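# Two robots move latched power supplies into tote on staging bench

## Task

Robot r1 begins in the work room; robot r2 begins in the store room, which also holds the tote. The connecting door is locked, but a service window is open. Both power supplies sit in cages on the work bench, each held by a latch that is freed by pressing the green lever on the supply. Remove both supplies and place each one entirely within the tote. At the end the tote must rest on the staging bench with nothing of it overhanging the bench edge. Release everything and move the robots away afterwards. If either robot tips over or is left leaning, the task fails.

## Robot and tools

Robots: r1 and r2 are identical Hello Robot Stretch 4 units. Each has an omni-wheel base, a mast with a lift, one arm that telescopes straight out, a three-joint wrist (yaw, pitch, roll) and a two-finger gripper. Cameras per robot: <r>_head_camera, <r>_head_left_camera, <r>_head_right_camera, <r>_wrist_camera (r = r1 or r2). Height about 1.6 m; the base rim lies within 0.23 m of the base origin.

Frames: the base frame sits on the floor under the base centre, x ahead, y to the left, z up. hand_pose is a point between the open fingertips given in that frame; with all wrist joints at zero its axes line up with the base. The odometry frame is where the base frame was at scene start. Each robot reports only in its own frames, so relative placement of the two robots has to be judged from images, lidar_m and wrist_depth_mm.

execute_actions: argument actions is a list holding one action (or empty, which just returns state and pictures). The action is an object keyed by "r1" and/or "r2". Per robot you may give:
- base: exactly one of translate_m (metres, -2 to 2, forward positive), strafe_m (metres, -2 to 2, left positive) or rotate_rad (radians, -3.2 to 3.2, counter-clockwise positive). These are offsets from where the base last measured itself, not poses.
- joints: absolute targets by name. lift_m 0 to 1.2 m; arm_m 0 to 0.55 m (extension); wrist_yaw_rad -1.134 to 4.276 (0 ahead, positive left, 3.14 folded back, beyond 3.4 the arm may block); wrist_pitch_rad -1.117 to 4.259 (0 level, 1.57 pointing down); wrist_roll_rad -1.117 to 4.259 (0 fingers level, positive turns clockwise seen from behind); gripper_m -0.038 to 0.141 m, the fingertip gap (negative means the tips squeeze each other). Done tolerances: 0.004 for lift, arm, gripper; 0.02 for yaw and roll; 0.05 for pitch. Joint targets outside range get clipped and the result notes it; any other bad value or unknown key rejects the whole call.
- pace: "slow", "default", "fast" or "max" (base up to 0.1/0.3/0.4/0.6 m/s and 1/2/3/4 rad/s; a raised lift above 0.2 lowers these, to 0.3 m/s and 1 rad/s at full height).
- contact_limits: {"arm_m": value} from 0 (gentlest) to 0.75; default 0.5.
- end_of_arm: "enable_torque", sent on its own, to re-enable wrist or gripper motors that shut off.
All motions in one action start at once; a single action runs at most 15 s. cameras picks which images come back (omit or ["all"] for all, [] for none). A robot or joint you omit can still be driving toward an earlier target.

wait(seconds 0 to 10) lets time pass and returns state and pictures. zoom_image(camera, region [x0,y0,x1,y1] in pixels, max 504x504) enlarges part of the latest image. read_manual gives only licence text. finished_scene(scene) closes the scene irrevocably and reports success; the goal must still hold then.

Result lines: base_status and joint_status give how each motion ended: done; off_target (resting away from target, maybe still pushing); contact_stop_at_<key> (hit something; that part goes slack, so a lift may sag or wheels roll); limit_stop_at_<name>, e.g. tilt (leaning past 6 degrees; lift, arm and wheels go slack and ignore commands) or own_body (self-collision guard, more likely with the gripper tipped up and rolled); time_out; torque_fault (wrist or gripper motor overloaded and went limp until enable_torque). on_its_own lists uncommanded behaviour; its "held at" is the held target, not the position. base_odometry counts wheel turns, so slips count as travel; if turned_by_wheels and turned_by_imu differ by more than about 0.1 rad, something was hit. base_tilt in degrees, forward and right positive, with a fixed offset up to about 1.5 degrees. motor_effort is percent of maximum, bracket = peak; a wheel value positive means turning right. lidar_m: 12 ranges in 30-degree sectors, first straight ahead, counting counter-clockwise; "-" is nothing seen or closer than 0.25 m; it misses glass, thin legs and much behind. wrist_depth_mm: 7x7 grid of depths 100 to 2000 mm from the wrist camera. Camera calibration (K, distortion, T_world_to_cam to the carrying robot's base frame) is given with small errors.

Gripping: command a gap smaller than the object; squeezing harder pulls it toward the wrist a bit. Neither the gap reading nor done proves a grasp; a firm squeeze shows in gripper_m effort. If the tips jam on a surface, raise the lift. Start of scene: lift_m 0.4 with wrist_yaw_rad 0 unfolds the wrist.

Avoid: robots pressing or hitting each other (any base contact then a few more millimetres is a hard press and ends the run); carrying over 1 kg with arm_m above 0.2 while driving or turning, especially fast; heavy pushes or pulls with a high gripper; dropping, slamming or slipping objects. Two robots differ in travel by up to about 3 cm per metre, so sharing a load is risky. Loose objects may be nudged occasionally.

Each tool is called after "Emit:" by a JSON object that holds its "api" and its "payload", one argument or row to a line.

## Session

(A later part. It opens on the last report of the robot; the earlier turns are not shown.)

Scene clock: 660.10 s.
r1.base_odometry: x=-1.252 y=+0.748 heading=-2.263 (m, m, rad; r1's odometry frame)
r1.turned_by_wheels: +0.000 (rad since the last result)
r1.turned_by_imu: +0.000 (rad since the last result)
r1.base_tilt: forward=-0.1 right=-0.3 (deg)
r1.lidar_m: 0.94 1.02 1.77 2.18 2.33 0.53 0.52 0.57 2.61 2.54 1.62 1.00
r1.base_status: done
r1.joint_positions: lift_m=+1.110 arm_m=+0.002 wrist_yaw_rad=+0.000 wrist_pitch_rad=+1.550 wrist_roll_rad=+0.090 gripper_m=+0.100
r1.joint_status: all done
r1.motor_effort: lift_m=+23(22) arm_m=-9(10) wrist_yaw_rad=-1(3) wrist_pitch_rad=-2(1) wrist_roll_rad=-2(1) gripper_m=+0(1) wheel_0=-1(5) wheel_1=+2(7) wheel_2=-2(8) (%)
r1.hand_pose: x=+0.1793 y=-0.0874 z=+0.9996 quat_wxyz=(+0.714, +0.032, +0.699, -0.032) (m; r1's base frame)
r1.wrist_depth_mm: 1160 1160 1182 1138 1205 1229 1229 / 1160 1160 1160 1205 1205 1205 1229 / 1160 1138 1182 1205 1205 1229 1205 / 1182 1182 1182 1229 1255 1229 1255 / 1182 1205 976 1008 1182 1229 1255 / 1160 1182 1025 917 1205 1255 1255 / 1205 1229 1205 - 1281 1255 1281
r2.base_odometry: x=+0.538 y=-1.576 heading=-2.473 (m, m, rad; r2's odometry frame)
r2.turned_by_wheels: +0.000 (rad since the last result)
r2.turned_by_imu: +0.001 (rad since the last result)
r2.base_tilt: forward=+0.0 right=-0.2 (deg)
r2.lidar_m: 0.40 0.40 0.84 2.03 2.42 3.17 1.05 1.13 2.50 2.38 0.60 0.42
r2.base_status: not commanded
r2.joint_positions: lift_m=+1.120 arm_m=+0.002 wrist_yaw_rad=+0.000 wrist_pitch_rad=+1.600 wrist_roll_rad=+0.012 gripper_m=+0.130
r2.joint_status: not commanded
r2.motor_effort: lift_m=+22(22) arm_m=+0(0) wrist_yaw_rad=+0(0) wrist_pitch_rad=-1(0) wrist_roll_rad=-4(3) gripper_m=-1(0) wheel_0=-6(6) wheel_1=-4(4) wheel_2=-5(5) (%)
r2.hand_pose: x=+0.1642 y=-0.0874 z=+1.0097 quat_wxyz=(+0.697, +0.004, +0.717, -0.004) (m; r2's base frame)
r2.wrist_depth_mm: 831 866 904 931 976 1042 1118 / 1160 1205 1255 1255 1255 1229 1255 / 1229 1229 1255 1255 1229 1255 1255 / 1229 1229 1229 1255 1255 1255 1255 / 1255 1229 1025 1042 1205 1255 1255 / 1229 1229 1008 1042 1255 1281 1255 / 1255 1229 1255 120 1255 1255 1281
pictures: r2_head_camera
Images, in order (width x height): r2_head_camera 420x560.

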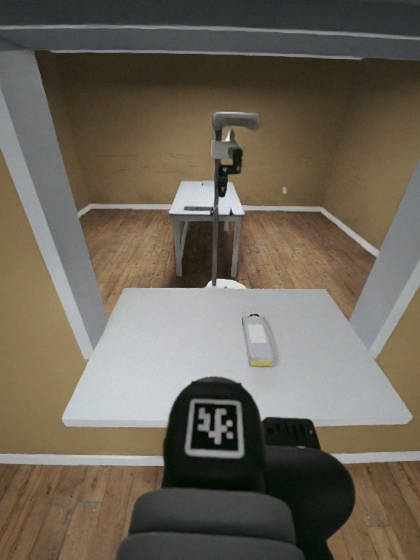

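Emit:
{"api": "execute_actions", "payload": {
  "actions": [
    {"r1":{"base":{"strafe_m":0.62},"joints":{"lift_m":0.97},"pace":"fast"},"r2":{"joints":{"arm_m":0.49,"wrist_pitch_rad":1.56,"wrist_roll_rad":-0.04}}}
  ],
  "cameras": ["r2_wrist_camera"]
}}

Scene clock: 663.57 s.
r1.base_odometry: x=-0.774 y=+0.353 heading=-2.263 (m, m, rad; r1's odometry frame)
r1.turned_by_wheels: +0.000 (rad since the last result)
r1.turned_by_imu: -0.001 (rad since the last result)
r1.base_tilt: forward=+0.0 right=-0.4 (deg)
r1.lidar_m: 1.21 1.27 1.63 1.56 1.66 2.37 1.41 0.64 0.77 3.14 1.35 1.03
r1.base_status: done
r1.joint_positions: lift_m=+0.970 arm_m=+0.002 wrist_yaw_rad=+0.000 wrist_pitch_rad=+1.550 wrist_roll_rad=+0.090 gripper_m=+0.100
r1.joint_status: all done
r1.motor_effort: lift_m=+18(20) arm_m=-9(9) wrist_yaw_rad=-2(1) wrist_pitch_rad=-1(1) wrist_roll_rad=+0(1) gripper_m=-2(0) wheel_0=+0(6) wheel_1=+0(8) wheel_2=-1(1) (%)
r1.hand_pose: x=+0.1793 y=-0.0874 z=+0.8599 quat_wxyz=(+0.714, +0.032, +0.699, -0.031) (m; r1's base frame)
r1.wrist_depth_mm: 1008 1025 1060 1078 1060 1078 1098 / 1025 1025 1060 1042 1060 1098 1138 / 1008 1060 1042 1098 1078 1078 1098 / 1025 1042 1060 1078 1078 1078 1098 / 1042 1060 878 866 1118 1118 1098 / 1060 1060 854 854 1098 1098 1118 / 1060 1078 1078 - 1098 1098 1138
r2.base_odometry: x=+0.538 y=-1.576 heading=-2.473 (m, m, rad; r2's odometry frame)
r2.turned_by_wheels: +0.000 (rad since the last result)
r2.turned_by_imu: +0.001 (rad since the last result)
r2.base_tilt: forward=+0.2 right=-0.3 (deg)
r2.lidar_m: 0.38 0.40 0.84 2.03 2.39 3.16 1.07 1.10 2.50 2.39 0.63 0.43
r2.base_status: not commanded
r2.joint_positions: lift_m=+1.120 arm_m=+0.489 wrist_yaw_rad=+0.000 wrist_pitch_rad=+1.560 wrist_roll_rad=-0.040 gripper_m=+0.130
r2.joint_status: all done
r2.motor_effort: lift_m=+21(22) arm_m=+8(7) wrist_yaw_rad=-1(0) wrist_pitch_rad=+1(4) wrist_roll_rad=-2(3) gripper_m=+1(1) wheel_0=-6(6) wheel_1=-4(3) wheel_2=-6(5) (%)
r2.hand_pose: x=+0.6627 y=-0.0874 z=+1.0096 quat_wxyz=(+0.711, -0.014, +0.703, +0.014) (m; r2's base frame)
r2.wrist_depth_mm: 322 324 329 327 330 330 330 / 319 322 324 327 329 329 329 / 320 320 322 324 325 327 327 / 319 320 322 320 283 325 327 / 317 319 320 320 281 324 325 / 315 317 317 319 279 322 324 / 314 314 317 120 281 322 322
pictures: r2_wrist_camera
camera_calibration (this result's frames):
r2_wrist_camera: T_world_to_cam=[[0.00444298, -0.999911, 0.0125481, -0.107446], [-0.999899, -0.00461181, -0.013458, 0.738257], [0.0135147, -0.012487, -0.999831, 1.2321], [0, 0, 0, 1]] pos_world=[0.722008, -0.0886467, 1.24318]
Images, in order (width x height): r2_wrist_camera 616x392.

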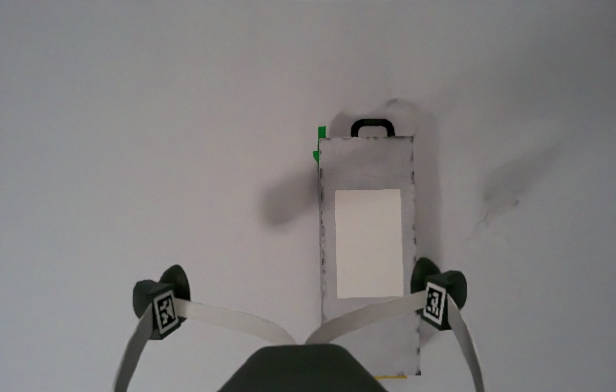

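Emit:
{"api": "execute_actions", "payload": {
  "actions": [
    {"r1":{"base":{"translate_m":-0.68},"pace":"fast"},"r2":{"base":{"strafe_m":-0.052},"joints":{"arm_m":0.497,"wrist_roll_rad":-0.065},"pace":"slow"}}
  ],
  "cameras": []
}}

Emit:
{"api": "execute_actions", "payload": {
  "actions": [
    {"r1":{"base":{"rotate_rad":-1.57}},"r2":{"joints":{"lift_m":1.05,"gripper_m":0.11}}}
  ],
  "cameras": ["r2_wrist_camera","r1_head_camera"]
}}

Scene clock: 667.17 s.
r1.base_odometry: x=-0.340 y=+0.876 heading=-2.263 (m, m, rad; r1's odometry frame)
r1.turned_by_wheels: +0.000 (rad since the last result)
r1.turned_by_imu: +0.000 (rad since the last result)
r1.base_tilt: forward=-0.1 right=-0.3 (deg)
r1.lidar_m: 1.72 1.96 1.67 1.60 1.73 2.45 1.27 0.52 0.38 0.33 0.39 1.70
r1.base_status: done
r1.joint_positions: lift_m=+0.970 arm_m=+0.002 wrist_yaw_rad=+0.000 wrist_pitch_rad=+1.550 wrist_roll_rad=+0.090 gripper_m=+0.100
r1.joint_status: not commanded
r1.motor_effort: lift_m=+18(18) arm_m=-9(9) wrist_yaw_rad=-1(2) wrist_pitch_rad=-2(1) wrist_roll_rad=-1(0) gripper_m=-1(2) wheel_0=+0(6) wheel_1=+1(3) wheel_2=-1(10) (%)
r1.hand_pose: x=+0.1793 y=-0.0874 z=+0.8599 quat_wxyz=(+0.714, +0.032, +0.699, -0.031) (m; r1's base frame)
r1.wrist_depth_mm: 1042 1042 1042 1042 1078 1078 1078 / 1025 1008 1042 1060 1078 1060 1098 / 1042 1025 1060 1078 1060 1078 1138 / 1042 1042 1042 1078 1098 1098 1098 / 1042 1060 866 866 1078 1118 473 / 1060 1060 854 866 1098 1118 1118 / 1042 1078 1078 - 1098 1118 1118
r2.base_odometry: x=+0.506 y=-1.535 heading=-2.473 (m, m, rad; r2's odometry frame)
r2.turned_by_wheels: +0.000 (rad since the last result)
r2.turned_by_imu: +0.001 (rad since the last result)
r2.base_tilt: forward=+0.2 right=-0.2 (deg)
r2.lidar_m: 0.39 0.39 0.54 2.05 2.47 1.13 1.05 1.14 2.44 2.33 0.62 0.41
r2.base_status: done
r2.joint_positions: lift_m=+1.120 arm_m=+0.496 wrist_yaw_rad=+0.000 wrist_pitch_rad=+1.560 wrist_roll_rad=-0.065 gripper_m=+0.130
r2.joint_status: all done
r2.motor_effort: lift_m=+21(22) arm_m=+7(11) wrist_yaw_rad=-1(0) wrist_pitch_rad=-1(0) wrist_roll_rad=-4(1) gripper_m=-1(1) wheel_0=+5(8) wheel_1=-3(7) wheel_2=+0(2) (%)
r2.hand_pose: x=+0.6697 y=-0.0874 z=+1.0096 quat_wxyz=(+0.711, -0.023, +0.703, +0.023) (m; r2's base frame)
r2.wrist_depth_mm: 322 324 325 327 327 329 332 / 322 324 322 327 325 329 330 / 320 320 322 285 325 327 329 / 317 320 322 282 324 327 329 / 317 319 320 281 324 324 325 / 315 315 281 279 320 324 324 / 315 314 317 119 320 322 322
pictures: none
No camera images: the call's "cameras" was empty. Leave "cameras" out to get every camera's image.

Scene clock: 669.37 s.
r1.base_odometry: x=-0.340 y=+0.876 heading=+2.450 (m, m, rad; r1's odometry frame)
r1.turned_by_wheels: -1.570 (rad since the last result)
r1.turned_by_imu: -1.589 (rad since the last result)
r1.base_tilt: forward=-0.1 right=-0.4 (deg)
r1.lidar_m: 0.34 0.38 1.72 1.70 1.96 1.64 1.62 1.71 2.47 1.25 0.51 0.38
r1.base_status: done
r1.joint_positions: lift_m=+0.970 arm_m=+0.002 wrist_yaw_rad=+0.000 wrist_pitch_rad=+1.550 wrist_roll_rad=+0.090 gripper_m=+0.100
r1.joint_status: not commanded
r1.motor_effort: lift_m=+19(18) arm_m=-9(9) wrist_yaw_rad=-3(1) wrist_pitch_rad=+0(1) wrist_roll_rad=-3(0) gripper_m=+0(1) wheel_0=+0(5) wheel_1=+1(6) wheel_2=-1(7) (%)
r1.hand_pose: x=+0.1794 y=-0.0874 z=+0.8599 quat_wxyz=(+0.714, +0.032, +0.699, -0.031) (m; r1's base frame)
r1.wrist_depth_mm: 676 455 1042 1060 1060 707 1078 / 1025 1025 1042 1060 1060 1078 1078 / 1042 1042 1060 1078 1060 1078 1098 / 1060 1042 1060 1078 1060 1098 1138 / 1060 1078 854 866 1078 1118 1118 / 1042 1060 878 866 1118 1078 1118 / 1042 1078 1078 - 1098 1118 1138
r2.base_odometry: x=+0.506 y=-1.535 heading=-2.473 (m, m, rad; r2's odometry frame)
r2.turned_by_wheels: +0.000 (rad since the last result)
r2.turned_by_imu: +0.001 (rad since the last result)
r2.base_tilt: forward=+0.2 right=-0.2 (deg)
r2.lidar_m: 0.38 0.39 0.57 2.06 2.44 1.14 1.06 1.12 2.46 2.31 0.62 0.45
r2.base_status: not commanded
r2.joint_positions: lift_m=+1.050 arm_m=+0.496 wrist_yaw_rad=+0.000 wrist_pitch_rad=+1.560 wrist_roll_rad=-0.065 gripper_m=+0.110
r2.joint_status: all done
r2.motor_effort: lift_m=+17(20) arm_m=+8(7) wrist_yaw_rad=-1(1) wrist_pitch_rad=+0(0) wrist_roll_rad=-2(2) gripper_m=-1(1) wheel_0=+6(5) wheel_1=-3(3) wheel_2=+0(0) (%)
r2.hand_pose: x=+0.6697 y=-0.0874 z=+0.9400 quat_wxyz=(+0.711, -0.023, +0.703, +0.023) (m; r2's base frame)
r2.wrist_depth_mm: 253 254 255 256 258 258 258 / 251 253 253 255 256 257 257 / 251 252 253 213 255 255 257 / 249 251 251 213 254 254 256 / 249 249 250 211 253 254 254 / 247 249 211 211 205 252 254 / 246 247 249 123 250 251 253
pictures: r1_head_camera, r2_wrist_camera
camera_calibration (this result's frames):
r2_wrist_camera: T_world_to_cam=[[0.0291563, -0.999493, 0.0128176, -0.123372], [-0.999479, -0.0293284, -0.0134534, 0.74186], [0.0138225, -0.0124187, -0.999827, 1.16219], [0, 0, 0, 1]] pos_world=[0.729007, -0.0871184, 1.17355]
Images, in order (width x height): r1_head_camera 420x560, r2_wrist_camera 616x392.

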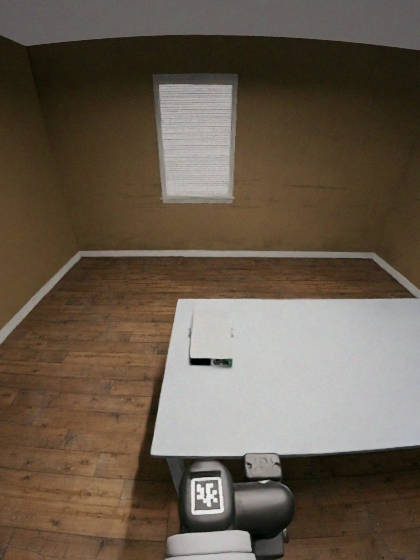

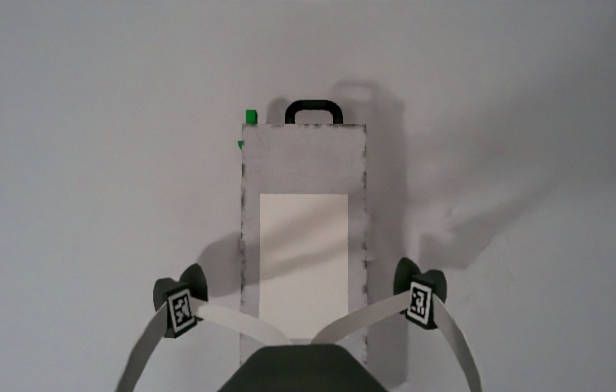

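Emit:
{"api": "execute_actions", "payload": {
  "actions": [
    {"r1":{"joints":{"wrist_pitch_rad":0.35,"wrist_roll_rad":0.15,"gripper_m":0.04}},"r2":{"joints":{"gripper_m":0.0,"lift_m":1.047}}}
  ],
  "cameras": []
}}

Emit:
{"api": "execute_actions", "payload": {
  "actions": [
    {"r1":{"joints":{"lift_m":0.722,"arm_m":0.17}},"r2":{"joints":{"lift_m":1.08}}}
  ],
  "cameras": ["r1_wrist_camera","r2_wrist_camera"]
}}

Scene clock: 671.47 s.
r1.base_odometry: x=-0.340 y=+0.876 heading=+2.450 (m, m, rad; r1's odometry frame)
r1.turned_by_wheels: +0.000 (rad since the last result)
r1.turned_by_imu: +0.000 (rad since the last result)
r1.base_tilt: forward=+0.0 right=-0.4 (deg)
r1.lidar_m: 0.35 0.38 1.72 1.67 1.95 1.66 1.63 1.72 2.48 1.25 0.50 0.36
r1.base_status: not commanded
r1.joint_positions: lift_m=+0.970 arm_m=+0.002 wrist_yaw_rad=+0.000 wrist_pitch_rad=+0.353 wrist_roll_rad=+0.150 gripper_m=+0.040
r1.joint_status: all done
r1.motor_effort: lift_m=+18(18) arm_m=-9(9) wrist_yaw_rad=-2(2) wrist_pitch_rad=-9(15) wrist_roll_rad=+1(2) gripper_m=-4(1) wheel_0=+0(0) wheel_1=+1(1) wheel_2=-1(1) (%)
r1.hand_pose: x=+0.4441 y=-0.0874 z=+1.0487 quat_wxyz=(+0.982, +0.074, +0.175, -0.013) (m; r1's base frame)
r1.wrist_depth_mm: - - - - - - - / - - - - - - - / - - - - - - - / - - - - 931 891 842 / - - 732 668 715 676 661 / 1808 1708 196 554 196 549 535 / 1499 539 530 - 484 462 452
r2.base_odometry: x=+0.506 y=-1.535 heading=-2.473 (m, m, rad; r2's odometry frame)
r2.turned_by_wheels: +0.000 (rad since the last result)
r2.turned_by_imu: +0.000 (rad since the last result)
r2.base_tilt: forward=+0.1 right=-0.1 (deg)
r2.lidar_m: 0.41 0.41 0.57 2.05 2.45 1.14 1.05 1.12 2.45 2.31 0.61 0.42
r2.base_status: not commanded
r2.joint_positions: lift_m=+1.047 arm_m=+0.496 wrist_yaw_rad=+0.000 wrist_pitch_rad=+1.560 wrist_roll_rad=-0.065 gripper_m=+0.001
r2.joint_status: all done
r2.motor_effort: lift_m=+20(20) arm_m=+8(8) wrist_yaw_rad=+0(0) wrist_pitch_rad=-1(1) wrist_roll_rad=-1(4) gripper_m=-25(25) wheel_0=+5(5) wheel_1=-2(3) wheel_2=+0(0) (%)
r2.hand_pose: x=+0.6696 y=-0.0874 z=+0.9367 quat_wxyz=(+0.710, -0.023, +0.703, +0.023) (m; r2's base frame)
r2.wrist_depth_mm: 247 248 250 251 251 252 254 / 247 247 249 250 251 252 253 / 245 246 247 196 249 250 252 / 245 245 245 193 249 249 251 / 244 245 245 190 248 249 249 / 242 243 187 188 183 248 249 / 242 243 243 146 246 247 248
pictures: none
No camera images: the call's "cameras" was empty. Leave "cameras" out to get every camera's image.

Scene clock: 673.57 s.
r1.base_odometry: x=-0.340 y=+0.876 heading=+2.450 (m, m, rad; r1's odometry frame)
r1.turned_by_wheels: +0.000 (rad since the last result)
r1.turned_by_imu: +0.000 (rad since the last result)
r1.base_tilt: forward=-0.1 right=-0.4 (deg)
r1.lidar_m: 0.36 0.38 1.73 1.70 1.94 1.65 1.61 1.70 2.44 1.24 0.52 0.38
r1.base_status: not commanded
r1.joint_positions: lift_m=+0.722 arm_m=+0.168 wrist_yaw_rad=+0.000 wrist_pitch_rad=+0.352 wrist_roll_rad=+0.150 gripper_m=+0.040
r1.joint_status: all done
r1.motor_effort: lift_m=+17(17) arm_m=+8(8) wrist_yaw_rad=-1(2) wrist_pitch_rad=-6(9) wrist_roll_rad=-1(1) gripper_m=-3(2) wheel_0=+0(0) wheel_1=+1(1) wheel_2=-1(1) (%)
r1.hand_pose: x=+0.6102 y=-0.0874 z=+0.8010 quat_wxyz=(+0.982, +0.074, +0.175, -0.013) (m; r1's base frame)
r1.wrist_depth_mm: - - - - - - - / - - - - - - - / - - 462 477 535 504 477 / - 399 324 314 377 353 338 / 1025 324 304 296 283 273 262 / 263 253 196 231 195 220 214 / 215 208 212 - 196 185 186
r2.base_odometry: x=+0.506 y=-1.535 heading=-2.473 (m, m, rad; r2's odometry frame)
r2.turned_by_wheels: +0.000 (rad since the last result)
r2.turned_by_imu: +0.001 (rad since the last result)
r2.base_tilt: forward=+0.1 right=-0.3 (deg)
r2.lidar_m: 0.39 0.41 0.54 2.05 2.46 1.15 1.06 1.13 2.42 2.33 0.63 0.42
r2.base_status: not commanded
r2.joint_positions: lift_m=+1.079 arm_m=+0.496 wrist_yaw_rad=+0.000 wrist_pitch_rad=+1.560 wrist_roll_rad=-0.065 gripper_m=+0.001
r2.joint_status: all done
r2.motor_effort: lift_m=+26(29) arm_m=+7(7) wrist_yaw_rad=+0(0) wrist_pitch_rad=-1(1) wrist_roll_rad=+0(3) gripper_m=-25(25) wheel_0=+5(5) wheel_1=-3(3) wheel_2=+0(0) (%)
r2.hand_pose: x=+0.6696 y=-0.0874 z=+0.9692 quat_wxyz=(+0.710, -0.023, +0.703, +0.023) (m; r2's base frame)
r2.wrist_depth_mm: 281 281 282 283 285 286 286 / 278 279 281 283 283 283 285 / 278 278 278 196 282 283 285 / 277 279 279 193 281 282 283 / 276 276 277 191 279 281 283 / 276 274 187 188 183 281 281 / 274 276 274 146 278 278 279
pictures: r1_wrist_camera, r2_wrist_camera
camera_calibration (this result's frames):
r1_wrist_camera: T_world_to_cam=[[-0.0817344, -0.988649, -0.126069, 0.0565066], [-0.379047, 0.147822, -0.913494, 1.0218], [0.921761, -0.0268778, -0.386827, -0.0265613], [0, 0, 0, 1]] pos_world=[0.416411, -0.0958933, 0.930255]
r2_wrist_camera: T_world_to_cam=[[0.0292215, -0.999491, 0.0128038, -0.123773], [-0.999484, -0.0293872, -0.0129563, 0.74166], [0.0133259, -0.0124186, -0.999834, 1.19173], [0, 0, 0, 1]] pos_world=[0.729013, -0.0871148, 1.20273]
Images, in order (width x height): r1_wrist_camera 616x392, r2_wrist_camera 616x392.

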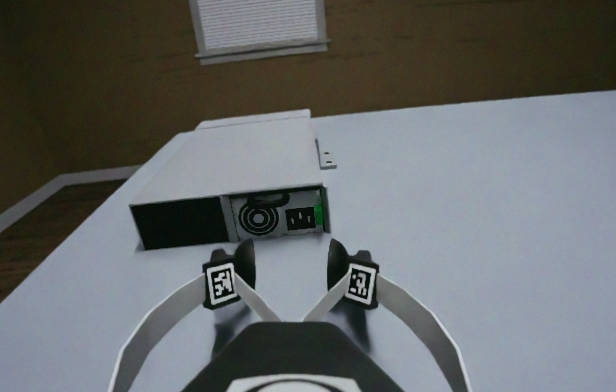

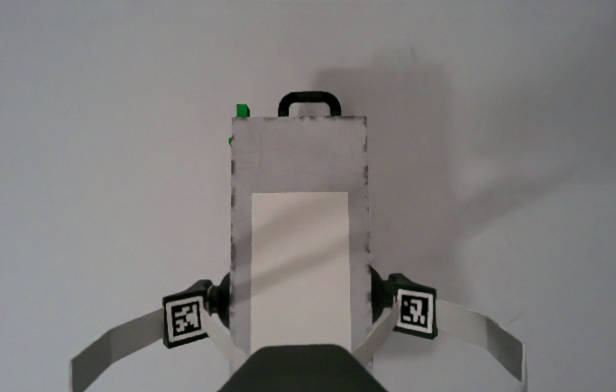

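Emit:
{"api": "execute_actions", "payload": {
  "actions": [
    {"r1":{"base":{"strafe_m":0.02},"joints":{"arm_m":0.205},"pace":"slow"},"r2":{"joints":{"arm_m":0.05}}}
  ],
  "cameras": ["r1_wrist_camera"]
}}

Emit:
{"api": "zoom_image", "payload": {
  "camera": "r1_wrist_camera",
  "region": [200, 190, 420, 330]
}}

Scene clock: 676.13 s.
r1.base_odometry: x=-0.353 y=+0.861 heading=+2.450 (m, m, rad; r1's odometry frame)
r1.turned_by_wheels: +0.000 (rad since the last result)
r1.turned_by_imu: +0.000 (rad since the last result)
r1.base_tilt: forward=+0.0 right=-0.3 (deg)
r1.lidar_m: 0.35 0.37 1.70 1.68 1.92 1.68 1.60 1.70 2.48 1.23 0.48 0.39
r1.base_status: done
r1.joint_positions: lift_m=+0.722 arm_m=+0.203 wrist_yaw_rad=+0.000 wrist_pitch_rad=+0.352 wrist_roll_rad=+0.150 gripper_m=+0.040
r1.joint_status: all done
r1.motor_effort: lift_m=+17(17) arm_m=+9(8) wrist_yaw_rad=-2(1) wrist_pitch_rad=-7(7) wrist_roll_rad=+2(0) gripper_m=-2(4) wheel_0=-1(5) wheel_1=+0(8) wheel_2=+0(1) (%)
r1.hand_pose: x=+0.6451 y=-0.0874 z=+0.8010 quat_wxyz=(+0.982, +0.074, +0.175, -0.013) (m; r1's base frame)
r1.wrist_depth_mm: - - - - - - - / - - - - - - - / - - 488 433 539 496 473 / - 477 314 283 368 353 338 / 1808 312 289 281 281 272 262 / 263 252 196 231 195 221 215 / 216 206 211 - 195 185 185
r2.base_odometry: x=+0.506 y=-1.535 heading=-2.473 (m, m, rad; r2's odometry frame)
r2.turned_by_wheels: +0.000 (rad since the last result)
r2.turned_by_imu: +0.001 (rad since the last result)
r2.base_tilt: forward=+0.1 right=-0.1 (deg)
r2.lidar_m: 0.29 0.40 0.55 2.05 2.47 1.13 1.07 1.11 2.45 2.33 0.64 0.29
r2.base_status: not commanded
r2.joint_positions: lift_m=+1.079 arm_m=+0.051 wrist_yaw_rad=+0.000 wrist_pitch_rad=+1.561 wrist_roll_rad=-0.065 gripper_m=+0.001
r2.joint_status: all done
r2.motor_effort: lift_m=+26(26) arm_m=-8(5) wrist_yaw_rad=+1(1) wrist_pitch_rad=-2(4) wrist_roll_rad=-3(3) gripper_m=-24(24) wheel_0=+5(5) wheel_1=-3(3) wheel_2=+0(0) (%)
r2.hand_pose: x=+0.2251 y=-0.0874 z=+0.9692 quat_wxyz=(+0.710, -0.023, +0.703, +0.023) (m; r2's base frame)
r2.wrist_depth_mm: 297 297 296 296 298 301 306 / 1118 1098 1118 1008 1138 1118 1138 / 1205 1205 1205 196 1205 1205 1229 / 1182 1205 1205 193 1229 1205 1205 / 1205 1205 976 190 1205 1205 1205 / 1160 1182 187 188 183 1205 1229 / 1182 1182 1205 147 1182 1205 1205
pictures: r1_wrist_camera
camera_calibration (this result's frames):
r1_wrist_camera: T_world_to_cam=[[-0.0817991, -0.988643, -0.126069, 0.0593887], [-0.379038, 0.147847, -0.913494, 1.03505], [0.921759, -0.026938, -0.386827, -0.0587897], [0, 0, 0, 1]] pos_world=[0.45137, -0.0958984, 0.930255]
Images, in order (width x height): r1_wrist_camera 616x392.

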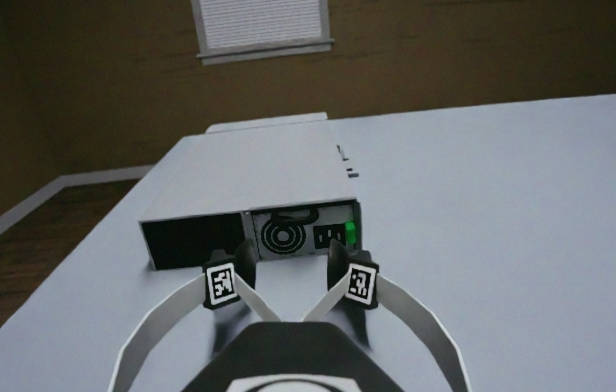

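Region (200, 190, 420, 330) of r1_wrist_camera's 616x392 image, scaled by 2.291; it fills the top 321 rows of this view, and the rest is white.

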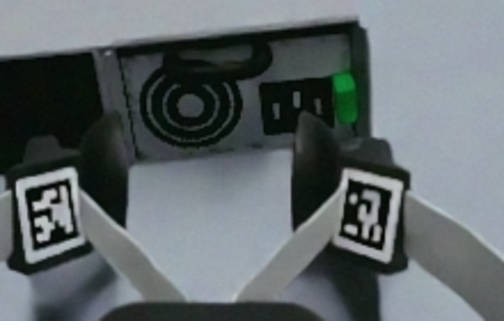

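Emit:
{"api": "execute_actions", "payload": {
  "actions": [
    {"r1":{"base":{"strafe_m":-0.016},"joints":{"wrist_yaw_rad":0.04},"pace":"slow"},"r2":{"base":{"strafe_m":0.4}}}
  ],
  "cameras": []
}}

Emit:
{"api": "execute_actions", "payload": {
  "actions": [
    {"r1":{"joints":{"arm_m":0.225},"pace":"slow"},"r2":{"base":{"strafe_m":0.4},"joints":{"lift_m":1.02}}}
  ],
  "cameras": ["r1_wrist_camera"]
}}

Emit:
{"api": "zoom_image", "payload": {
  "camera": "r1_wrist_camera",
  "region": [200, 190, 420, 330]
}}

Scene clock: 679.10 s.
r1.base_odometry: x=-0.343 y=+0.873 heading=+2.450 (m, m, rad; r1's odometry frame)
r1.turned_by_wheels: +0.000 (rad since the last result)
r1.turned_by_imu: +0.000 (rad since the last result)
r1.base_tilt: forward=-0.1 right=-0.4 (deg)
r1.lidar_m: 0.37 0.39 1.72 1.69 1.94 1.67 1.60 1.73 2.47 1.23 0.48 0.37
r1.base_status: done
r1.joint_positions: lift_m=+0.722 arm_m=+0.203 wrist_yaw_rad=+0.040 wrist_pitch_rad=+0.352 wrist_roll_rad=+0.150 gripper_m=+0.040
r1.joint_status: all done
r1.motor_effort: lift_m=+17(17) arm_m=+9(9) wrist_yaw_rad=-1(1) wrist_pitch_rad=-5(6) wrist_roll_rad=-1(1) gripper_m=-2(3) wheel_0=+2(1) wheel_1=-2(1) wheel_2=+0(0) (%)
r1.hand_pose: x=+0.6484 y=-0.0766 z=+0.8010 quat_wxyz=(+0.982, +0.070, +0.176, +0.006) (m; r1's base frame)
r1.wrist_depth_mm: - - - - - - - / - - - - - - - / - - 496 433 535 500 477 / - 473 314 283 370 349 336 / 1863 310 285 277 279 272 263 / 262 252 197 231 195 220 214 / 216 206 211 - 194 185 185
r2.base_odometry: x=+0.754 y=-1.849 heading=-2.473 (m, m, rad; r2's odometry frame)
r2.turned_by_wheels: +0.000 (rad since the last result)
r2.turned_by_imu: +0.001 (rad since the last result)
r2.base_tilt: forward=+0.2 right=-0.2 (deg)
r2.lidar_m: 0.30 0.63 0.83 1.96 2.06 2.75 1.10 1.13 2.90 2.73 0.58 0.32
r2.base_status: done
r2.joint_positions: lift_m=+1.080 arm_m=+0.051 wrist_yaw_rad=+0.000 wrist_pitch_rad=+1.561 wrist_roll_rad=-0.065 gripper_m=+0.001
r2.joint_status: not commanded
r2.motor_effort: lift_m=+26(26) arm_m=-7(7) wrist_yaw_rad=+1(1) wrist_pitch_rad=-2(2) wrist_roll_rad=-1(3) gripper_m=-25(26) wheel_0=-3(13) wheel_1=+0(10) wheel_2=+0(0) (%)
r2.hand_pose: x=+0.2252 y=-0.0874 z=+0.9693 quat_wxyz=(+0.710, -0.023, +0.703, +0.023) (m; r2's base frame)
r2.wrist_depth_mm: 723 676 286 286 289 289 290 / 1042 1042 1042 960 1060 1078 1078 / 1229 1182 1182 196 1229 1205 1229 / 1182 1182 1205 193 1205 1229 1229 / 1160 1205 976 191 1205 1205 1229 / 1182 1182 187 188 183 1205 1205 / 1182 1182 1182 147 1205 1205 1205
pictures: none
No camera images: the call's "cameras" was empty. Leave "cameras" out to get every camera's image.

Scene clock: 681.77 s.
r1.base_odometry: x=-0.343 y=+0.873 heading=+2.450 (m, m, rad; r1's odometry frame)
r1.turned_by_wheels: +0.000 (rad since the last result)
r1.turned_by_imu: +0.000 (rad since the last result)
r1.base_tilt: forward=-0.1 right=-0.4 (deg)
r1.lidar_m: 0.35 0.40 1.70 1.68 1.92 1.65 1.62 1.73 2.46 1.25 0.51 0.37
r1.base_status: not commanded
r1.joint_positions: lift_m=+0.722 arm_m=+0.223 wrist_yaw_rad=+0.040 wrist_pitch_rad=+0.352 wrist_roll_rad=+0.150 gripper_m=+0.040
r1.joint_status: all done
r1.motor_effort: lift_m=+18(17) arm_m=+9(7) wrist_yaw_rad=-1(1) wrist_pitch_rad=-7(6) wrist_roll_rad=+0(1) gripper_m=-3(3) wheel_0=+2(2) wheel_1=-2(2) wheel_2=+0(0) (%)
r1.hand_pose: x=+0.6684 y=-0.0766 z=+0.8010 quat_wxyz=(+0.982, +0.070, +0.176, +0.006) (m; r1's base frame)
r1.wrist_depth_mm: - - - - - - - / - - - - - - - / - - 492 424 535 496 473 / - 477 300 283 370 351 336 / 1863 298 257 255 278 271 262 / 262 253 197 230 195 220 212 / 216 206 211 - 195 184 185
r2.base_odometry: x=+1.002 y=-2.163 heading=-2.473 (m, m, rad; r2's odometry frame)
r2.turned_by_wheels: +0.000 (rad since the last result)
r2.turned_by_imu: +0.001 (rad since the last result)
r2.base_tilt: forward=+0.1 right=-0.2 (deg)
r2.lidar_m: 0.58 0.61 0.79 1.60 1.65 2.18 1.91 1.19 1.55 2.81 0.55 0.51
r2.base_status: done
r2.joint_positions: lift_m=+1.020 arm_m=+0.051 wrist_yaw_rad=+0.000 wrist_pitch_rad=+1.561 wrist_roll_rad=-0.065 gripper_m=+0.001
r2.joint_status: all done
r2.motor_effort: lift_m=+21(23) arm_m=-7(7) wrist_yaw_rad=+1(1) wrist_pitch_rad=-2(2) wrist_roll_rad=-4(2) gripper_m=-25(25) wheel_0=-2(13) wheel_1=-1(9) wheel_2=+0(2) (%)
r2.hand_pose: x=+0.2252 y=-0.0874 z=+0.9097 quat_wxyz=(+0.710, -0.023, +0.703, +0.023) (m; r2's base frame)
r2.wrist_depth_mm: 676 676 668 668 683 683 691 / 991 976 976 904 991 991 1008 / 1138 1138 1138 196 1160 1182 1160 / 1118 1138 1138 193 1118 1138 1160 / 1118 1138 917 191 1118 1160 1138 / 1118 1138 188 187 183 1138 1160 / 1118 1138 917 147 1118 1160 1160
pictures: r1_wrist_camera
camera_calibration (this result's frames):
r1_wrist_camera: T_world_to_cam=[[-0.0425002, -0.99111, -0.126072, 0.0455311], [-0.384607, 0.132691, -0.913494, 1.04482], [0.922102, 0.00966448, -0.386827, -0.0773601], [0, 0, 0, 1]] pos_world=[0.475115, -0.092765, 0.930255]
Images, in order (width x height): r1_wrist_camera 616x392.

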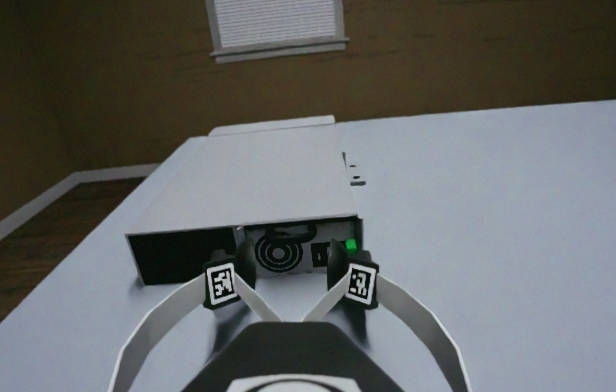

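Region (200, 190, 420, 330) of r1_wrist_camera's 616x392 image, scaled by 2.291; it fills the top 321 rows of this view, and the rest is white.

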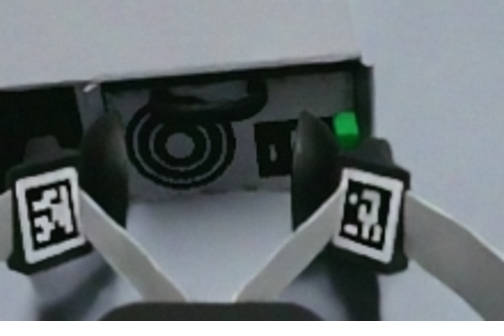

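Emit:
{"api": "execute_actions", "payload": {
  "actions": [
    {"r1":{"base":{"strafe_m":-0.002},"joints":{"arm_m":0.238},"pace":"slow"},"r2":{"base":{"translate_m":-1.74}}}
  ],
  "cameras": []
}}

Emit:
{"api": "execute_actions", "payload": {
  "actions": [
    {"r1":{"joints":{"gripper_m":0.026},"pace":"slow"},"r2":{"base":{"rotate_rad":-1.56},"pace":"slow"}}
  ],
  "cameras": ["r1_wrist_camera","r2_head_camera"]
}}

Emit:
{"api": "zoom_image", "payload": {
  "camera": "r1_wrist_camera",
  "region": [200, 190, 420, 330]
}}

Scene clock: 689.27 s.
r1.base_odometry: x=-0.342 y=+0.874 heading=+2.450 (m, m, rad; r1's odometry frame)
r1.turned_by_wheels: +0.000 (rad since the last result)
r1.turned_by_imu: +0.001 (rad since the last result)
r1.base_tilt: forward=+0.0 right=-0.3 (deg)
r1.lidar_m: 0.35 0.38 1.70 1.69 1.93 1.67 1.60 1.71 2.46 1.23 0.50 0.39
r1.base_status: done
r1.joint_positions: lift_m=+0.722 arm_m=+0.236 wrist_yaw_rad=+0.040 wrist_pitch_rad=+0.352 wrist_roll_rad=+0.150 gripper_m=+0.040
r1.joint_status: all done
r1.motor_effort: lift_m=+17(17) arm_m=+10(8) wrist_yaw_rad=-1(2) wrist_pitch_rad=-8(7) wrist_roll_rad=-2(0) gripper_m=-4(4) wheel_0=+0(4) wheel_1=+1(3) wheel_2=+0(1) (%)
r1.hand_pose: x=+0.6812 y=-0.0765 z=+0.8009 quat_wxyz=(+0.982, +0.070, +0.176, +0.007) (m; r1's base frame)
r1.wrist_depth_mm: - - - - - - - / - - - - - - - / - - 488 427 535 496 473 / - 469 300 281 370 351 338 / 1863 286 247 242 278 272 262 / 262 252 196 229 195 220 214 / 216 206 213 - 194 185 185
r2.base_odometry: x=+2.368 y=-1.085 heading=-2.474 (m, m, rad; r2's odometry frame)
r2.turned_by_wheels: +0.000 (rad since the last result)
r2.turned_by_imu: -0.001 (rad since the last result)
r2.base_tilt: forward=+0.1 right=-0.3 (deg)
r2.lidar_m: 2.17 2.29 1.61 1.50 1.55 2.06 1.95 0.74 0.48 0.45 0.47 0.64
r2.base_status: done
r2.joint_positions: lift_m=+1.020 arm_m=+0.051 wrist_yaw_rad=+0.000 wrist_pitch_rad=+1.561 wrist_roll_rad=-0.065 gripper_m=+0.001
r2.joint_status: not commanded
r2.motor_effort: lift_m=+21(21) arm_m=-7(7) wrist_yaw_rad=+0(0) wrist_pitch_rad=-1(2) wrist_roll_rad=-4(2) gripper_m=-25(25) wheel_0=-3(9) wheel_1=-3(7) wheel_2=+2(11) (%)
r2.hand_pose: x=+0.2251 y=-0.0874 z=+0.9097 quat_wxyz=(+0.710, -0.023, +0.703, +0.023) (m; r2's base frame)
r2.wrist_depth_mm: 1138 1160 1138 1160 1160 1182 634 / 1138 1138 1138 1160 1160 1182 1182 / 1138 1138 1138 196 1160 1160 1160 / 1138 1118 1160 193 1160 1160 1160 / 1138 1138 917 190 1138 1160 1160 / 1138 1138 187 188 183 1138 1160 / 1118 1118 917 147 1138 976 1138
pictures: none
No camera images: the call's "cameras" was empty. Leave "cameras" out to get every camera's image.

Scene clock: 692.10 s.
r1.base_odometry: x=-0.342 y=+0.874 heading=+2.450 (m, m, rad; r1's odometry frame)
r1.turned_by_wheels: +0.000 (rad since the last result)
r1.turned_by_imu: +0.000 (rad since the last result)
r1.base_tilt: forward=-0.1 right=-0.3 (deg)
r1.lidar_m: 0.36 0.41 1.71 1.70 1.95 1.66 1.59 1.71 2.46 1.20 0.48 0.36
r1.base_status: not commanded
r1.joint_positions: lift_m=+0.722 arm_m=+0.236 wrist_yaw_rad=+0.039 wrist_pitch_rad=+0.352 wrist_roll_rad=+0.150 gripper_m=+0.026
r1.joint_status: all done
r1.motor_effort: lift_m=+17(17) arm_m=+8(9) wrist_yaw_rad=+1(5) wrist_pitch_rad=-8(7) wrist_roll_rad=-1(0) gripper_m=-5(5) wheel_0=+0(0) wheel_1=+0(1) wheel_2=-1(1) (%)
r1.hand_pose: x=+0.6813 y=-0.0768 z=+0.8009 quat_wxyz=(+0.982, +0.070, +0.176, +0.006) (m; r1's base frame)
r1.wrist_depth_mm: - - - - - - - / - - - - - - - / - - 480 433 535 500 473 / - 477 298 281 366 349 338 / 1756 285 248 242 277 270 263 / 262 254 192 224 190 220 214 / 215 205 211 - 194 182 185
r2.base_odometry: x=+2.367 y=-1.085 heading=+2.250 (m, m, rad; r2's odometry frame)
r2.turned_by_wheels: -1.559 (rad since the last result)
r2.turned_by_imu: -1.572 (rad since the last result)
r2.base_tilt: forward=+0.1 right=-0.2 (deg)
r2.lidar_m: 0.44 0.46 0.62 2.16 2.28 1.61 1.51 1.58 2.09 1.97 0.72 0.51
r2.base_status: done
r2.joint_positions: lift_m=+1.020 arm_m=+0.051 wrist_yaw_rad=+0.000 wrist_pitch_rad=+1.560 wrist_roll_rad=-0.065 gripper_m=+0.001
r2.joint_status: not commanded
r2.motor_effort: lift_m=+21(21) arm_m=-7(7) wrist_yaw_rad=+0(1) wrist_pitch_rad=-1(2) wrist_roll_rad=-2(2) gripper_m=-25(24) wheel_0=+5(8) wheel_1=+2(7) wheel_2=+5(10) (%)
r2.hand_pose: x=+0.2252 y=-0.0874 z=+0.9097 quat_wxyz=(+0.710, -0.023, +0.703, +0.023) (m; r2's base frame)
r2.wrist_depth_mm: 1138 1138 1160 1160 1160 1160 1160 / 1118 1138 1160 1160 1160 1160 1160 / 1138 1138 1008 196 1160 1160 1160 / 1118 1138 1138 193 1138 1160 1160 / 1118 1138 931 191 1138 1138 1160 / 1118 1118 187 188 183 1160 1160 / 1098 1118 931 146 1118 1138 1160
pictures: r1_wrist_camera, r2_head_camera
camera_calibration (this result's frames):
r1_wrist_camera: T_world_to_cam=[[-0.0434926, -0.991067, -0.126072, 0.0464911], [-0.384806, 0.133073, -0.913354, 1.04981], [0.921972, 0.00878926, -0.387157, -0.0890547], [0, 0, 0, 1]] pos_world=[0.4881, -0.0928426, 0.930227]
Images, in order (width x height): r1_wrist_camera 616x392, r2_head_camera 420x560.

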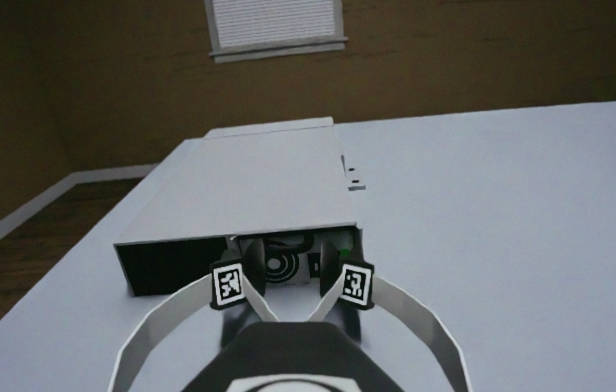

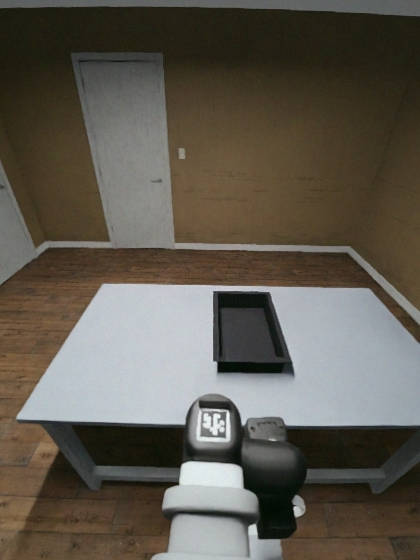

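Region (200, 190, 420, 330) of r1_wrist_camera's 616x392 image, scaled by 2.291; it fills the top 321 rows of this view, and the rest is white.

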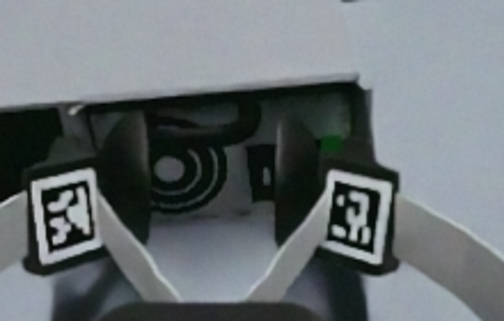

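Emit:
{"api": "execute_actions", "payload": {
  "actions": [
    {"r1":{"base":{"strafe_m":0.005},"joints":{"arm_m":0.246,"lift_m":0.724},"pace":"slow"},"r2":{"base":{"translate_m":0.15}}}
  ],
  "cameras": []
}}

Emit:
{"api": "execute_actions", "payload": {
  "actions": [
    {"r1":{"joints":{"gripper_m":0.005,"arm_m":0.251},"pace":"slow"},"r2":{"joints":{"arm_m":0.53}}}
  ],
  "cameras": ["r1_wrist_camera","r2_wrist_camera"]
}}

Emit:
{"api": "zoom_image", "payload": {
  "camera": "r1_wrist_camera",
  "region": [200, 190, 420, 330]
}}

Scene clock: 694.13 s.
r1.base_odometry: x=-0.345 y=+0.870 heading=+2.450 (m, m, rad; r1's odometry frame)
r1.turned_by_wheels: +0.000 (rad since the last result)
r1.turned_by_imu: +0.000 (rad since the last result)
r1.base_tilt: forward=-0.1 right=-0.4 (deg)
r1.lidar_m: 0.34 0.38 1.72 1.70 1.93 1.69 1.60 1.69 2.46 1.22 0.52 0.37
r1.base_status: done
r1.joint_positions: lift_m=+0.724 arm_m=+0.243 wrist_yaw_rad=+0.032 wrist_pitch_rad=+0.356 wrist_roll_rad=+0.150 gripper_m=+0.026
r1.joint_status: all done
r1.on_its_own: wrist_yaw_rad is at rest, and its effort (+22) is outside its rest range (-13 to +13)
r1.motor_effort: lift_m=+22(22) arm_m=+15(15) wrist_yaw_rad=+22(20) wrist_pitch_rad=-20(18) wrist_roll_rad=-1(1) gripper_m=-4(7) wheel_0=+0(6) wheel_1=+1(3) wheel_2=-6(6) (%)
r1.hand_pose: x=+0.6873 y=-0.0787 z=+0.8014 quat_wxyz=(+0.981, +0.071, +0.178, +0.002) (m; r1's base frame)
r1.wrist_depth_mm: - - - - - - - / - - - - - - - / - - 473 421 525 492 477 / - 469 298 279 368 349 336 / 1863 283 242 236 278 273 262 / 263 254 192 225 190 220 214 / 216 206 212 - 196 183 186
r2.base_odometry: x=+2.273 y=-0.969 heading=+2.251 (m, m, rad; r2's odometry frame)
r2.turned_by_wheels: +0.000 (rad since the last result)
r2.turned_by_imu: +0.001 (rad since the last result)
r2.base_tilt: forward=+0.1 right=-0.2 (deg)
r2.lidar_m: 0.30 0.30 0.46 2.15 2.40 1.74 1.63 1.71 2.08 1.95 0.46 0.38
r2.base_status: done
r2.joint_positions: lift_m=+1.020 arm_m=+0.051 wrist_yaw_rad=+0.000 wrist_pitch_rad=+1.560 wrist_roll_rad=-0.065 gripper_m=+0.001
r2.joint_status: not commanded
r2.motor_effort: lift_m=+21(21) arm_m=-7(7) wrist_yaw_rad=+0(1) wrist_pitch_rad=-1(3) wrist_roll_rad=-3(2) gripper_m=-25(25) wheel_0=+3(8) wheel_1=+3(7) wheel_2=-2(11) (%)
r2.hand_pose: x=+0.2252 y=-0.0874 z=+0.9097 quat_wxyz=(+0.710, -0.023, +0.703, +0.023) (m; r2's base frame)
r2.wrist_depth_mm: 375 375 377 382 379 382 384 / 373 375 377 379 382 382 382 / 373 375 375 197 379 382 382 / 1138 1118 1118 193 1138 1138 1160 / 1118 1138 917 191 1138 1160 1160 / 1118 1118 187 188 183 1160 1138 / 1098 1118 904 147 1138 1138 1138
pictures: none
No camera images: the call's "cameras" was empty. Leave "cameras" out to get every camera's image.

Scene clock: 696.63 s.
r1.base_odometry: x=-0.345 y=+0.870 heading=+2.450 (m, m, rad; r1's odometry frame)
r1.turned_by_wheels: +0.000 (rad since the last result)
r1.turned_by_imu: +0.000 (rad since the last result)
r1.base_tilt: forward=-0.1 right=-0.4 (deg)
r1.lidar_m: 0.35 0.38 1.69 1.69 1.95 1.68 1.62 1.70 2.47 1.19 0.50 0.38
r1.base_status: not commanded
r1.joint_positions: lift_m=+0.724 arm_m=+0.249 wrist_yaw_rad=+0.034 wrist_pitch_rad=+0.359 wrist_roll_rad=+0.150 gripper_m=+0.005
r1.joint_status: all done
r1.on_its_own: wrist_yaw_rad is at rest, and its effort (+17) is outside its rest range (-13 to +13); wrist_pitch_rad is at rest, and its effort (-26) is outside its rest range (-23 to +23)
r1.motor_effort: lift_m=+20(22) arm_m=+14(16) wrist_yaw_rad=+17(30) wrist_pitch_rad=-26(28) wrist_roll_rad=-1(2) gripper_m=-14(14) wheel_0=+3(3) wheel_1=+2(2) wheel_2=-9(10) (%)
r1.hand_pose: x=+0.6923 y=-0.0783 z=+0.8008 quat_wxyz=(+0.981, +0.071, +0.179, +0.003) (m; r1's base frame)
r1.wrist_depth_mm: - - - - - - - / - - - - - - - / - - 445 407 517 484 462 / - 462 293 277 364 343 330 / 1808 278 235 232 273 267 258 / 259 242 189 229 189 219 212 / 213 206 209 - 195 181 183
r2.base_odometry: x=+2.273 y=-0.969 heading=+2.251 (m, m, rad; r2's odometry frame)
r2.turned_by_wheels: +0.000 (rad since the last result)
r2.turned_by_imu: +0.001 (rad since the last result)
r2.base_tilt: forward=+0.2 right=-0.2 (deg)
r2.lidar_m: 0.29 0.30 0.44 2.11 2.40 1.74 1.65 1.73 2.07 1.95 0.49 0.34
r2.base_status: not commanded
r2.joint_positions: lift_m=+1.020 arm_m=+0.529 wrist_yaw_rad=+0.000 wrist_pitch_rad=+1.560 wrist_roll_rad=-0.065 gripper_m=+0.001
r2.joint_status: all done
r2.motor_effort: lift_m=+21(21) arm_m=+7(11) wrist_yaw_rad=-1(1) wrist_pitch_rad=+0(5) wrist_roll_rad=-2(2) gripper_m=-24(25) wheel_0=+3(3) wheel_1=+3(3) wheel_2=-3(3) (%)
r2.hand_pose: x=+0.7027 y=-0.0874 z=+0.9097 quat_wxyz=(+0.710, -0.023, +0.703, +0.023) (m; r2's base frame)
r2.wrist_depth_mm: 375 373 286 293 290 291 384 / 370 373 317 370 373 319 379 / 370 370 283 196 373 319 377 / 366 368 282 193 373 319 379 / 366 368 281 190 370 315 375 / 366 368 188 187 183 285 375 / 364 366 278 147 368 312 373
pictures: r1_wrist_camera, r2_wrist_camera
camera_calibration (this result's frames):
r1_wrist_camera: T_world_to_cam=[[-0.0497097, -0.990814, -0.125768, 0.0495705], [-0.39027, 0.135181, -0.910722, 1.05597], [0.919358, 0.00381157, -0.393405, -0.092804], [0, 0, 0, 1]] pos_world=[0.499898, -0.0932787, 0.931421]
r2_wrist_camera: T_world_to_cam=[[0.0295891, -0.99948, 0.0128125, -0.124242], [-0.99947, -0.0297577, -0.0131732, 0.77411], [0.0135476, -0.0124159, -0.999831, 1.13161], [0, 0, 0, 1]] pos_world=[0.762046, -0.0870918, 1.1432]
Images, in order (width x height): r1_wrist_camera 616x392, r2_wrist_camera 616x392.

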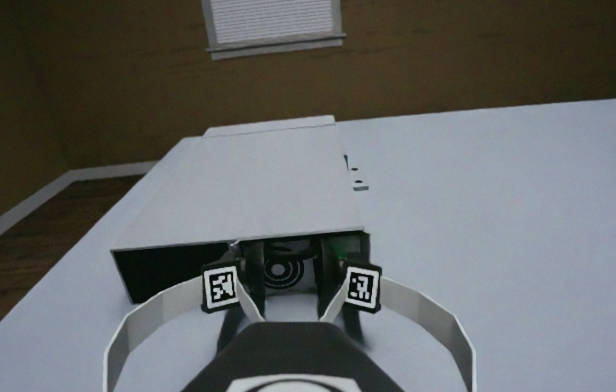

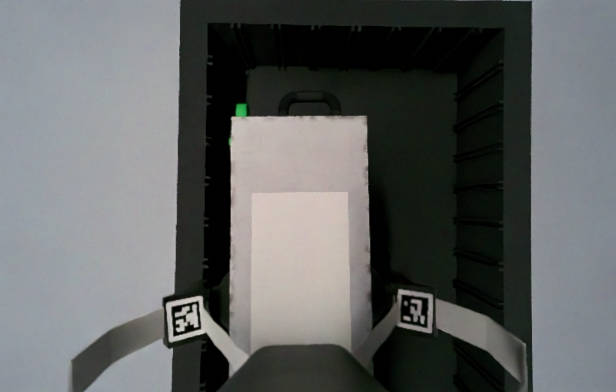

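Region (200, 190, 420, 330) of r1_wrist_camera's 616x392 image, scaled by 2.291; it fills the top 321 rows of this view, and the rest is white.

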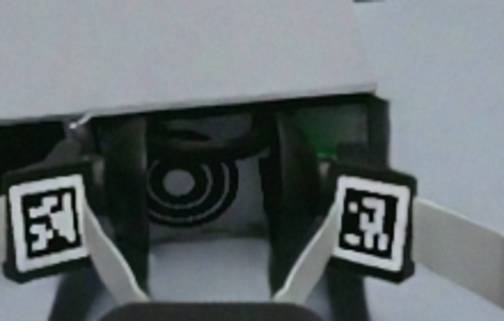

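Emit:
{"api": "execute_actions", "payload": {
  "actions": [
    {"r1":{"joints":{"gripper_m":-0.017,"arm_m":0.256,"lift_m":0.720},"pace":"slow"},"r2":{"base":{"strafe_m":-0.053},"joints":{"arm_m":0.55,"wrist_roll_rad":-0.05},"pace":"slow"}}
  ],
  "cameras": []
}}

Emit:
{"api": "execute_actions", "payload": {
  "actions": [
    {"r1":{"joints":{"gripper_m":-0.038,"arm_m":0.261,"lift_m":0.717},"pace":"slow"},"r2":{"base":{"translate_m":0.035},"pace":"slow"}}
  ],
  "cameras": ["r1_wrist_camera","r2_wrist_camera"]
}}

Emit:
{"api": "zoom_image", "payload": {
  "camera": "r1_wrist_camera",
  "region": [200, 190, 420, 330]
}}

Scene clock: 698.60 s.
r1.base_odometry: x=-0.345 y=+0.870 heading=+2.449 (m, m, rad; r1's odometry frame)
r1.turned_by_wheels: +0.000 (rad since the last result)
r1.turned_by_imu: +0.004 (rad since the last result)
r1.base_tilt: forward=+0.0 right=-0.3 (deg)
r1.lidar_m: 0.36 0.40 1.73 1.69 1.92 1.64 1.61 1.71 2.48 1.25 0.51 0.38
r1.base_status: not commanded
r1.joint_positions: lift_m=+0.720 arm_m=+0.254 wrist_yaw_rad=+0.031 wrist_pitch_rad=+0.357 wrist_roll_rad=+0.150 gripper_m=-0.016
r1.joint_status: all done
r1.on_its_own: wrist_yaw_rad is at rest, and its effort (+25) is outside its rest range (-13 to +13)
r1.motor_effort: lift_m=+16(19) arm_m=+14(21) wrist_yaw_rad=+25(34) wrist_pitch_rad=-21(27) wrist_roll_rad=-1(0) gripper_m=-19(19) wheel_0=+1(5) wheel_1=+1(3) wheel_2=-10(12) (%)
r1.hand_pose: x=+0.6973 y=-0.0790 z=+0.7976 quat_wxyz=(+0.981, +0.071, +0.178, +0.002) (m; r1's base frame)
r1.wrist_depth_mm: - - - - - - - / - - - - - - - / - - 442 399 512 480 459 / - 452 287 271 359 336 325 / 1708 273 231 228 265 265 255 / 254 225 188 225 188 213 209 / 211 202 205 - 191 179 181
r2.base_odometry: x=+2.314 y=-0.935 heading=+2.251 (m, m, rad; r2's odometry frame)
r2.turned_by_wheels: +0.000 (rad since the last result)
r2.turned_by_imu: +0.000 (rad since the last result)
r2.base_tilt: forward=+0.1 right=-0.2 (deg)
r2.lidar_m: 0.29 0.33 0.41 2.19 2.45 1.74 1.64 1.70 2.05 1.91 0.49 0.35
r2.base_status: done
r2.joint_positions: lift_m=+1.020 arm_m=+0.549 wrist_yaw_rad=+0.000 wrist_pitch_rad=+1.560 wrist_roll_rad=-0.050 gripper_m=+0.001
r2.joint_status: all done
r2.motor_effort: lift_m=+21(21) arm_m=+7(9) wrist_yaw_rad=-1(1) wrist_pitch_rad=-1(1) wrist_roll_rad=+0(0) gripper_m=-25(25) wheel_0=+4(8) wheel_1=-5(7) wheel_2=+0(3) (%)
r2.hand_pose: x=+0.7226 y=-0.0874 z=+0.9097 quat_wxyz=(+0.711, -0.018, +0.703, +0.018) (m; r2's base frame)
r2.wrist_depth_mm: 373 373 293 291 293 379 379 / 373 306 370 342 342 377 379 / 370 298 368 196 355 377 382 / 370 300 368 193 357 375 377 / 366 300 366 190 343 375 375 / 366 281 187 187 183 373 375 / 364 278 364 147 320 282 373
pictures: none
No camera images: the call's "cameras" was empty. Leave "cameras" out to get every camera's image.

Scene clock: 700.07 s.
r1.base_odometry: x=-0.345 y=+0.870 heading=+2.450 (m, m, rad; r1's odometry frame)
r1.turned_by_wheels: +0.000 (rad since the last result)
r1.turned_by_imu: +0.000 (rad since the last result)
r1.base_tilt: forward=-0.1 right=-0.4 (deg)
r1.lidar_m: 0.36 0.36 1.71 1.67 1.98 1.65 1.58 1.72 2.47 1.23 0.49 0.38
r1.base_status: not commanded
r1.joint_positions: lift_m=+0.717 arm_m=+0.258 wrist_yaw_rad=+0.030 wrist_pitch_rad=+0.357 wrist_roll_rad=+0.150 gripper_m=-0.037
r1.joint_status: all done
r1.on_its_own: wrist_yaw_rad is at rest, and its effort (+26) is outside its rest range (-13 to +13)
r1.motor_effort: lift_m=+15(17) arm_m=+15(19) wrist_yaw_rad=+26(32) wrist_pitch_rad=-20(21) wrist_roll_rad=-2(0) gripper_m=-22(21) wheel_0=+2(2) wheel_1=+2(2) wheel_2=-11(11) (%)
r1.hand_pose: x=+0.7021 y=-0.0791 z=+0.7948 quat_wxyz=(+0.981, +0.071, +0.178, +0.002) (m; r1's base frame)
r1.wrist_depth_mm: - - - - - - - / - - - - - - - / - - 430 392 500 473 455 / - 449 281 267 349 338 320 / 1756 270 224 223 258 259 253 / 252 163 193 222 181 203 204 / 207 198 204 - 190 178 178
r2.base_odometry: x=+2.292 y=-0.908 heading=+2.251 (m, m, rad; r2's odometry frame)
r2.turned_by_wheels: +0.000 (rad since the last result)
r2.turned_by_imu: +0.001 (rad since the last result)
r2.base_tilt: forward=+0.2 right=-0.2 (deg)
r2.lidar_m: 0.27 0.29 0.42 2.17 2.42 1.78 1.69 1.75 2.02 1.91 0.43 0.30
r2.base_status: done
r2.joint_positions: lift_m=+1.020 arm_m=+0.549 wrist_yaw_rad=+0.000 wrist_pitch_rad=+1.560 wrist_roll_rad=-0.050 gripper_m=+0.001
r2.joint_status: not commanded
r2.motor_effort: lift_m=+21(21) arm_m=+8(7) wrist_yaw_rad=-1(1) wrist_pitch_rad=-2(1) wrist_roll_rad=+1(3) gripper_m=-24(25) wheel_0=+4(8) wheel_1=+4(6) wheel_2=-6(9) (%)
r2.hand_pose: x=+0.7226 y=-0.0874 z=+0.9097 quat_wxyz=(+0.711, -0.018, +0.703, +0.018) (m; r2's base frame)
r2.wrist_depth_mm: 373 373 375 377 377 382 379 / 370 285 296 287 296 377 382 / 370 301 370 196 353 377 377 / 368 303 368 193 351 375 377 / 366 303 366 190 338 375 375 / 364 281 187 188 183 373 373 / 362 278 364 146 315 282 370
pictures: r1_wrist_camera, r2_wrist_camera
camera_calibration (this result's frames):
r1_wrist_camera: T_world_to_cam=[[-0.0525127, -0.990641, -0.125986, 0.0506331], [-0.388005, 0.136489, -0.911495, 1.05355], [0.92016, 0.00101833, -0.391541, -0.106361], [0, 0, 0, 1]] pos_world=[0.50931, -0.0935298, 0.925038]
r2_wrist_camera: T_world_to_cam=[[0.0151449, -0.999805, 0.0126555, -0.114279], [-0.999799, -0.0153086, -0.0129442, 0.795309], [0.0131354, -0.012457, -0.999836, 1.13163], [0, 0, 0, 1]] pos_world=[0.782015, -0.0879853, 1.14319]
Images, in order (width x height): r1_wrist_camera 616x392, r2_wrist_camera 616x392.

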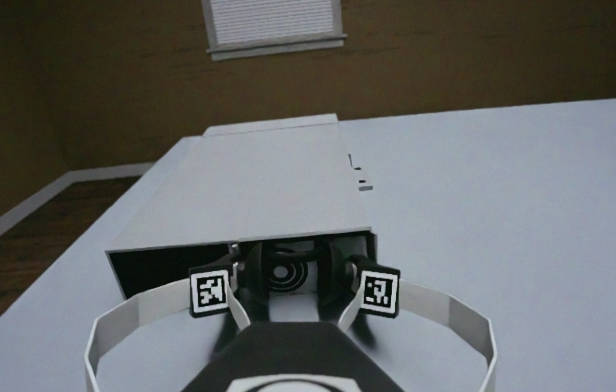

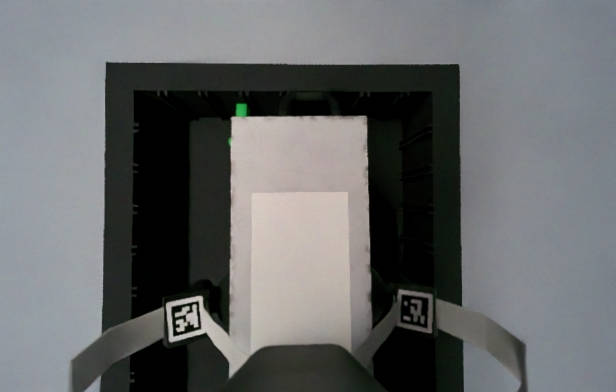

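Region (200, 190, 420, 330) of r1_wrist_camera's 616x392 image, scaled by 2.291; it fills the top 321 rows of this view, and the rest is white.

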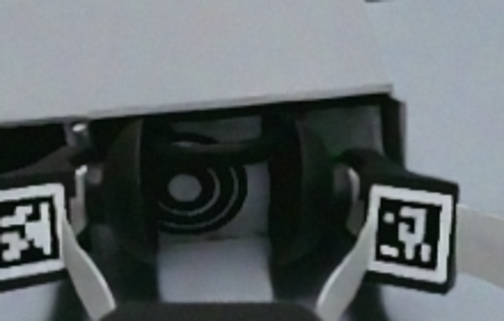

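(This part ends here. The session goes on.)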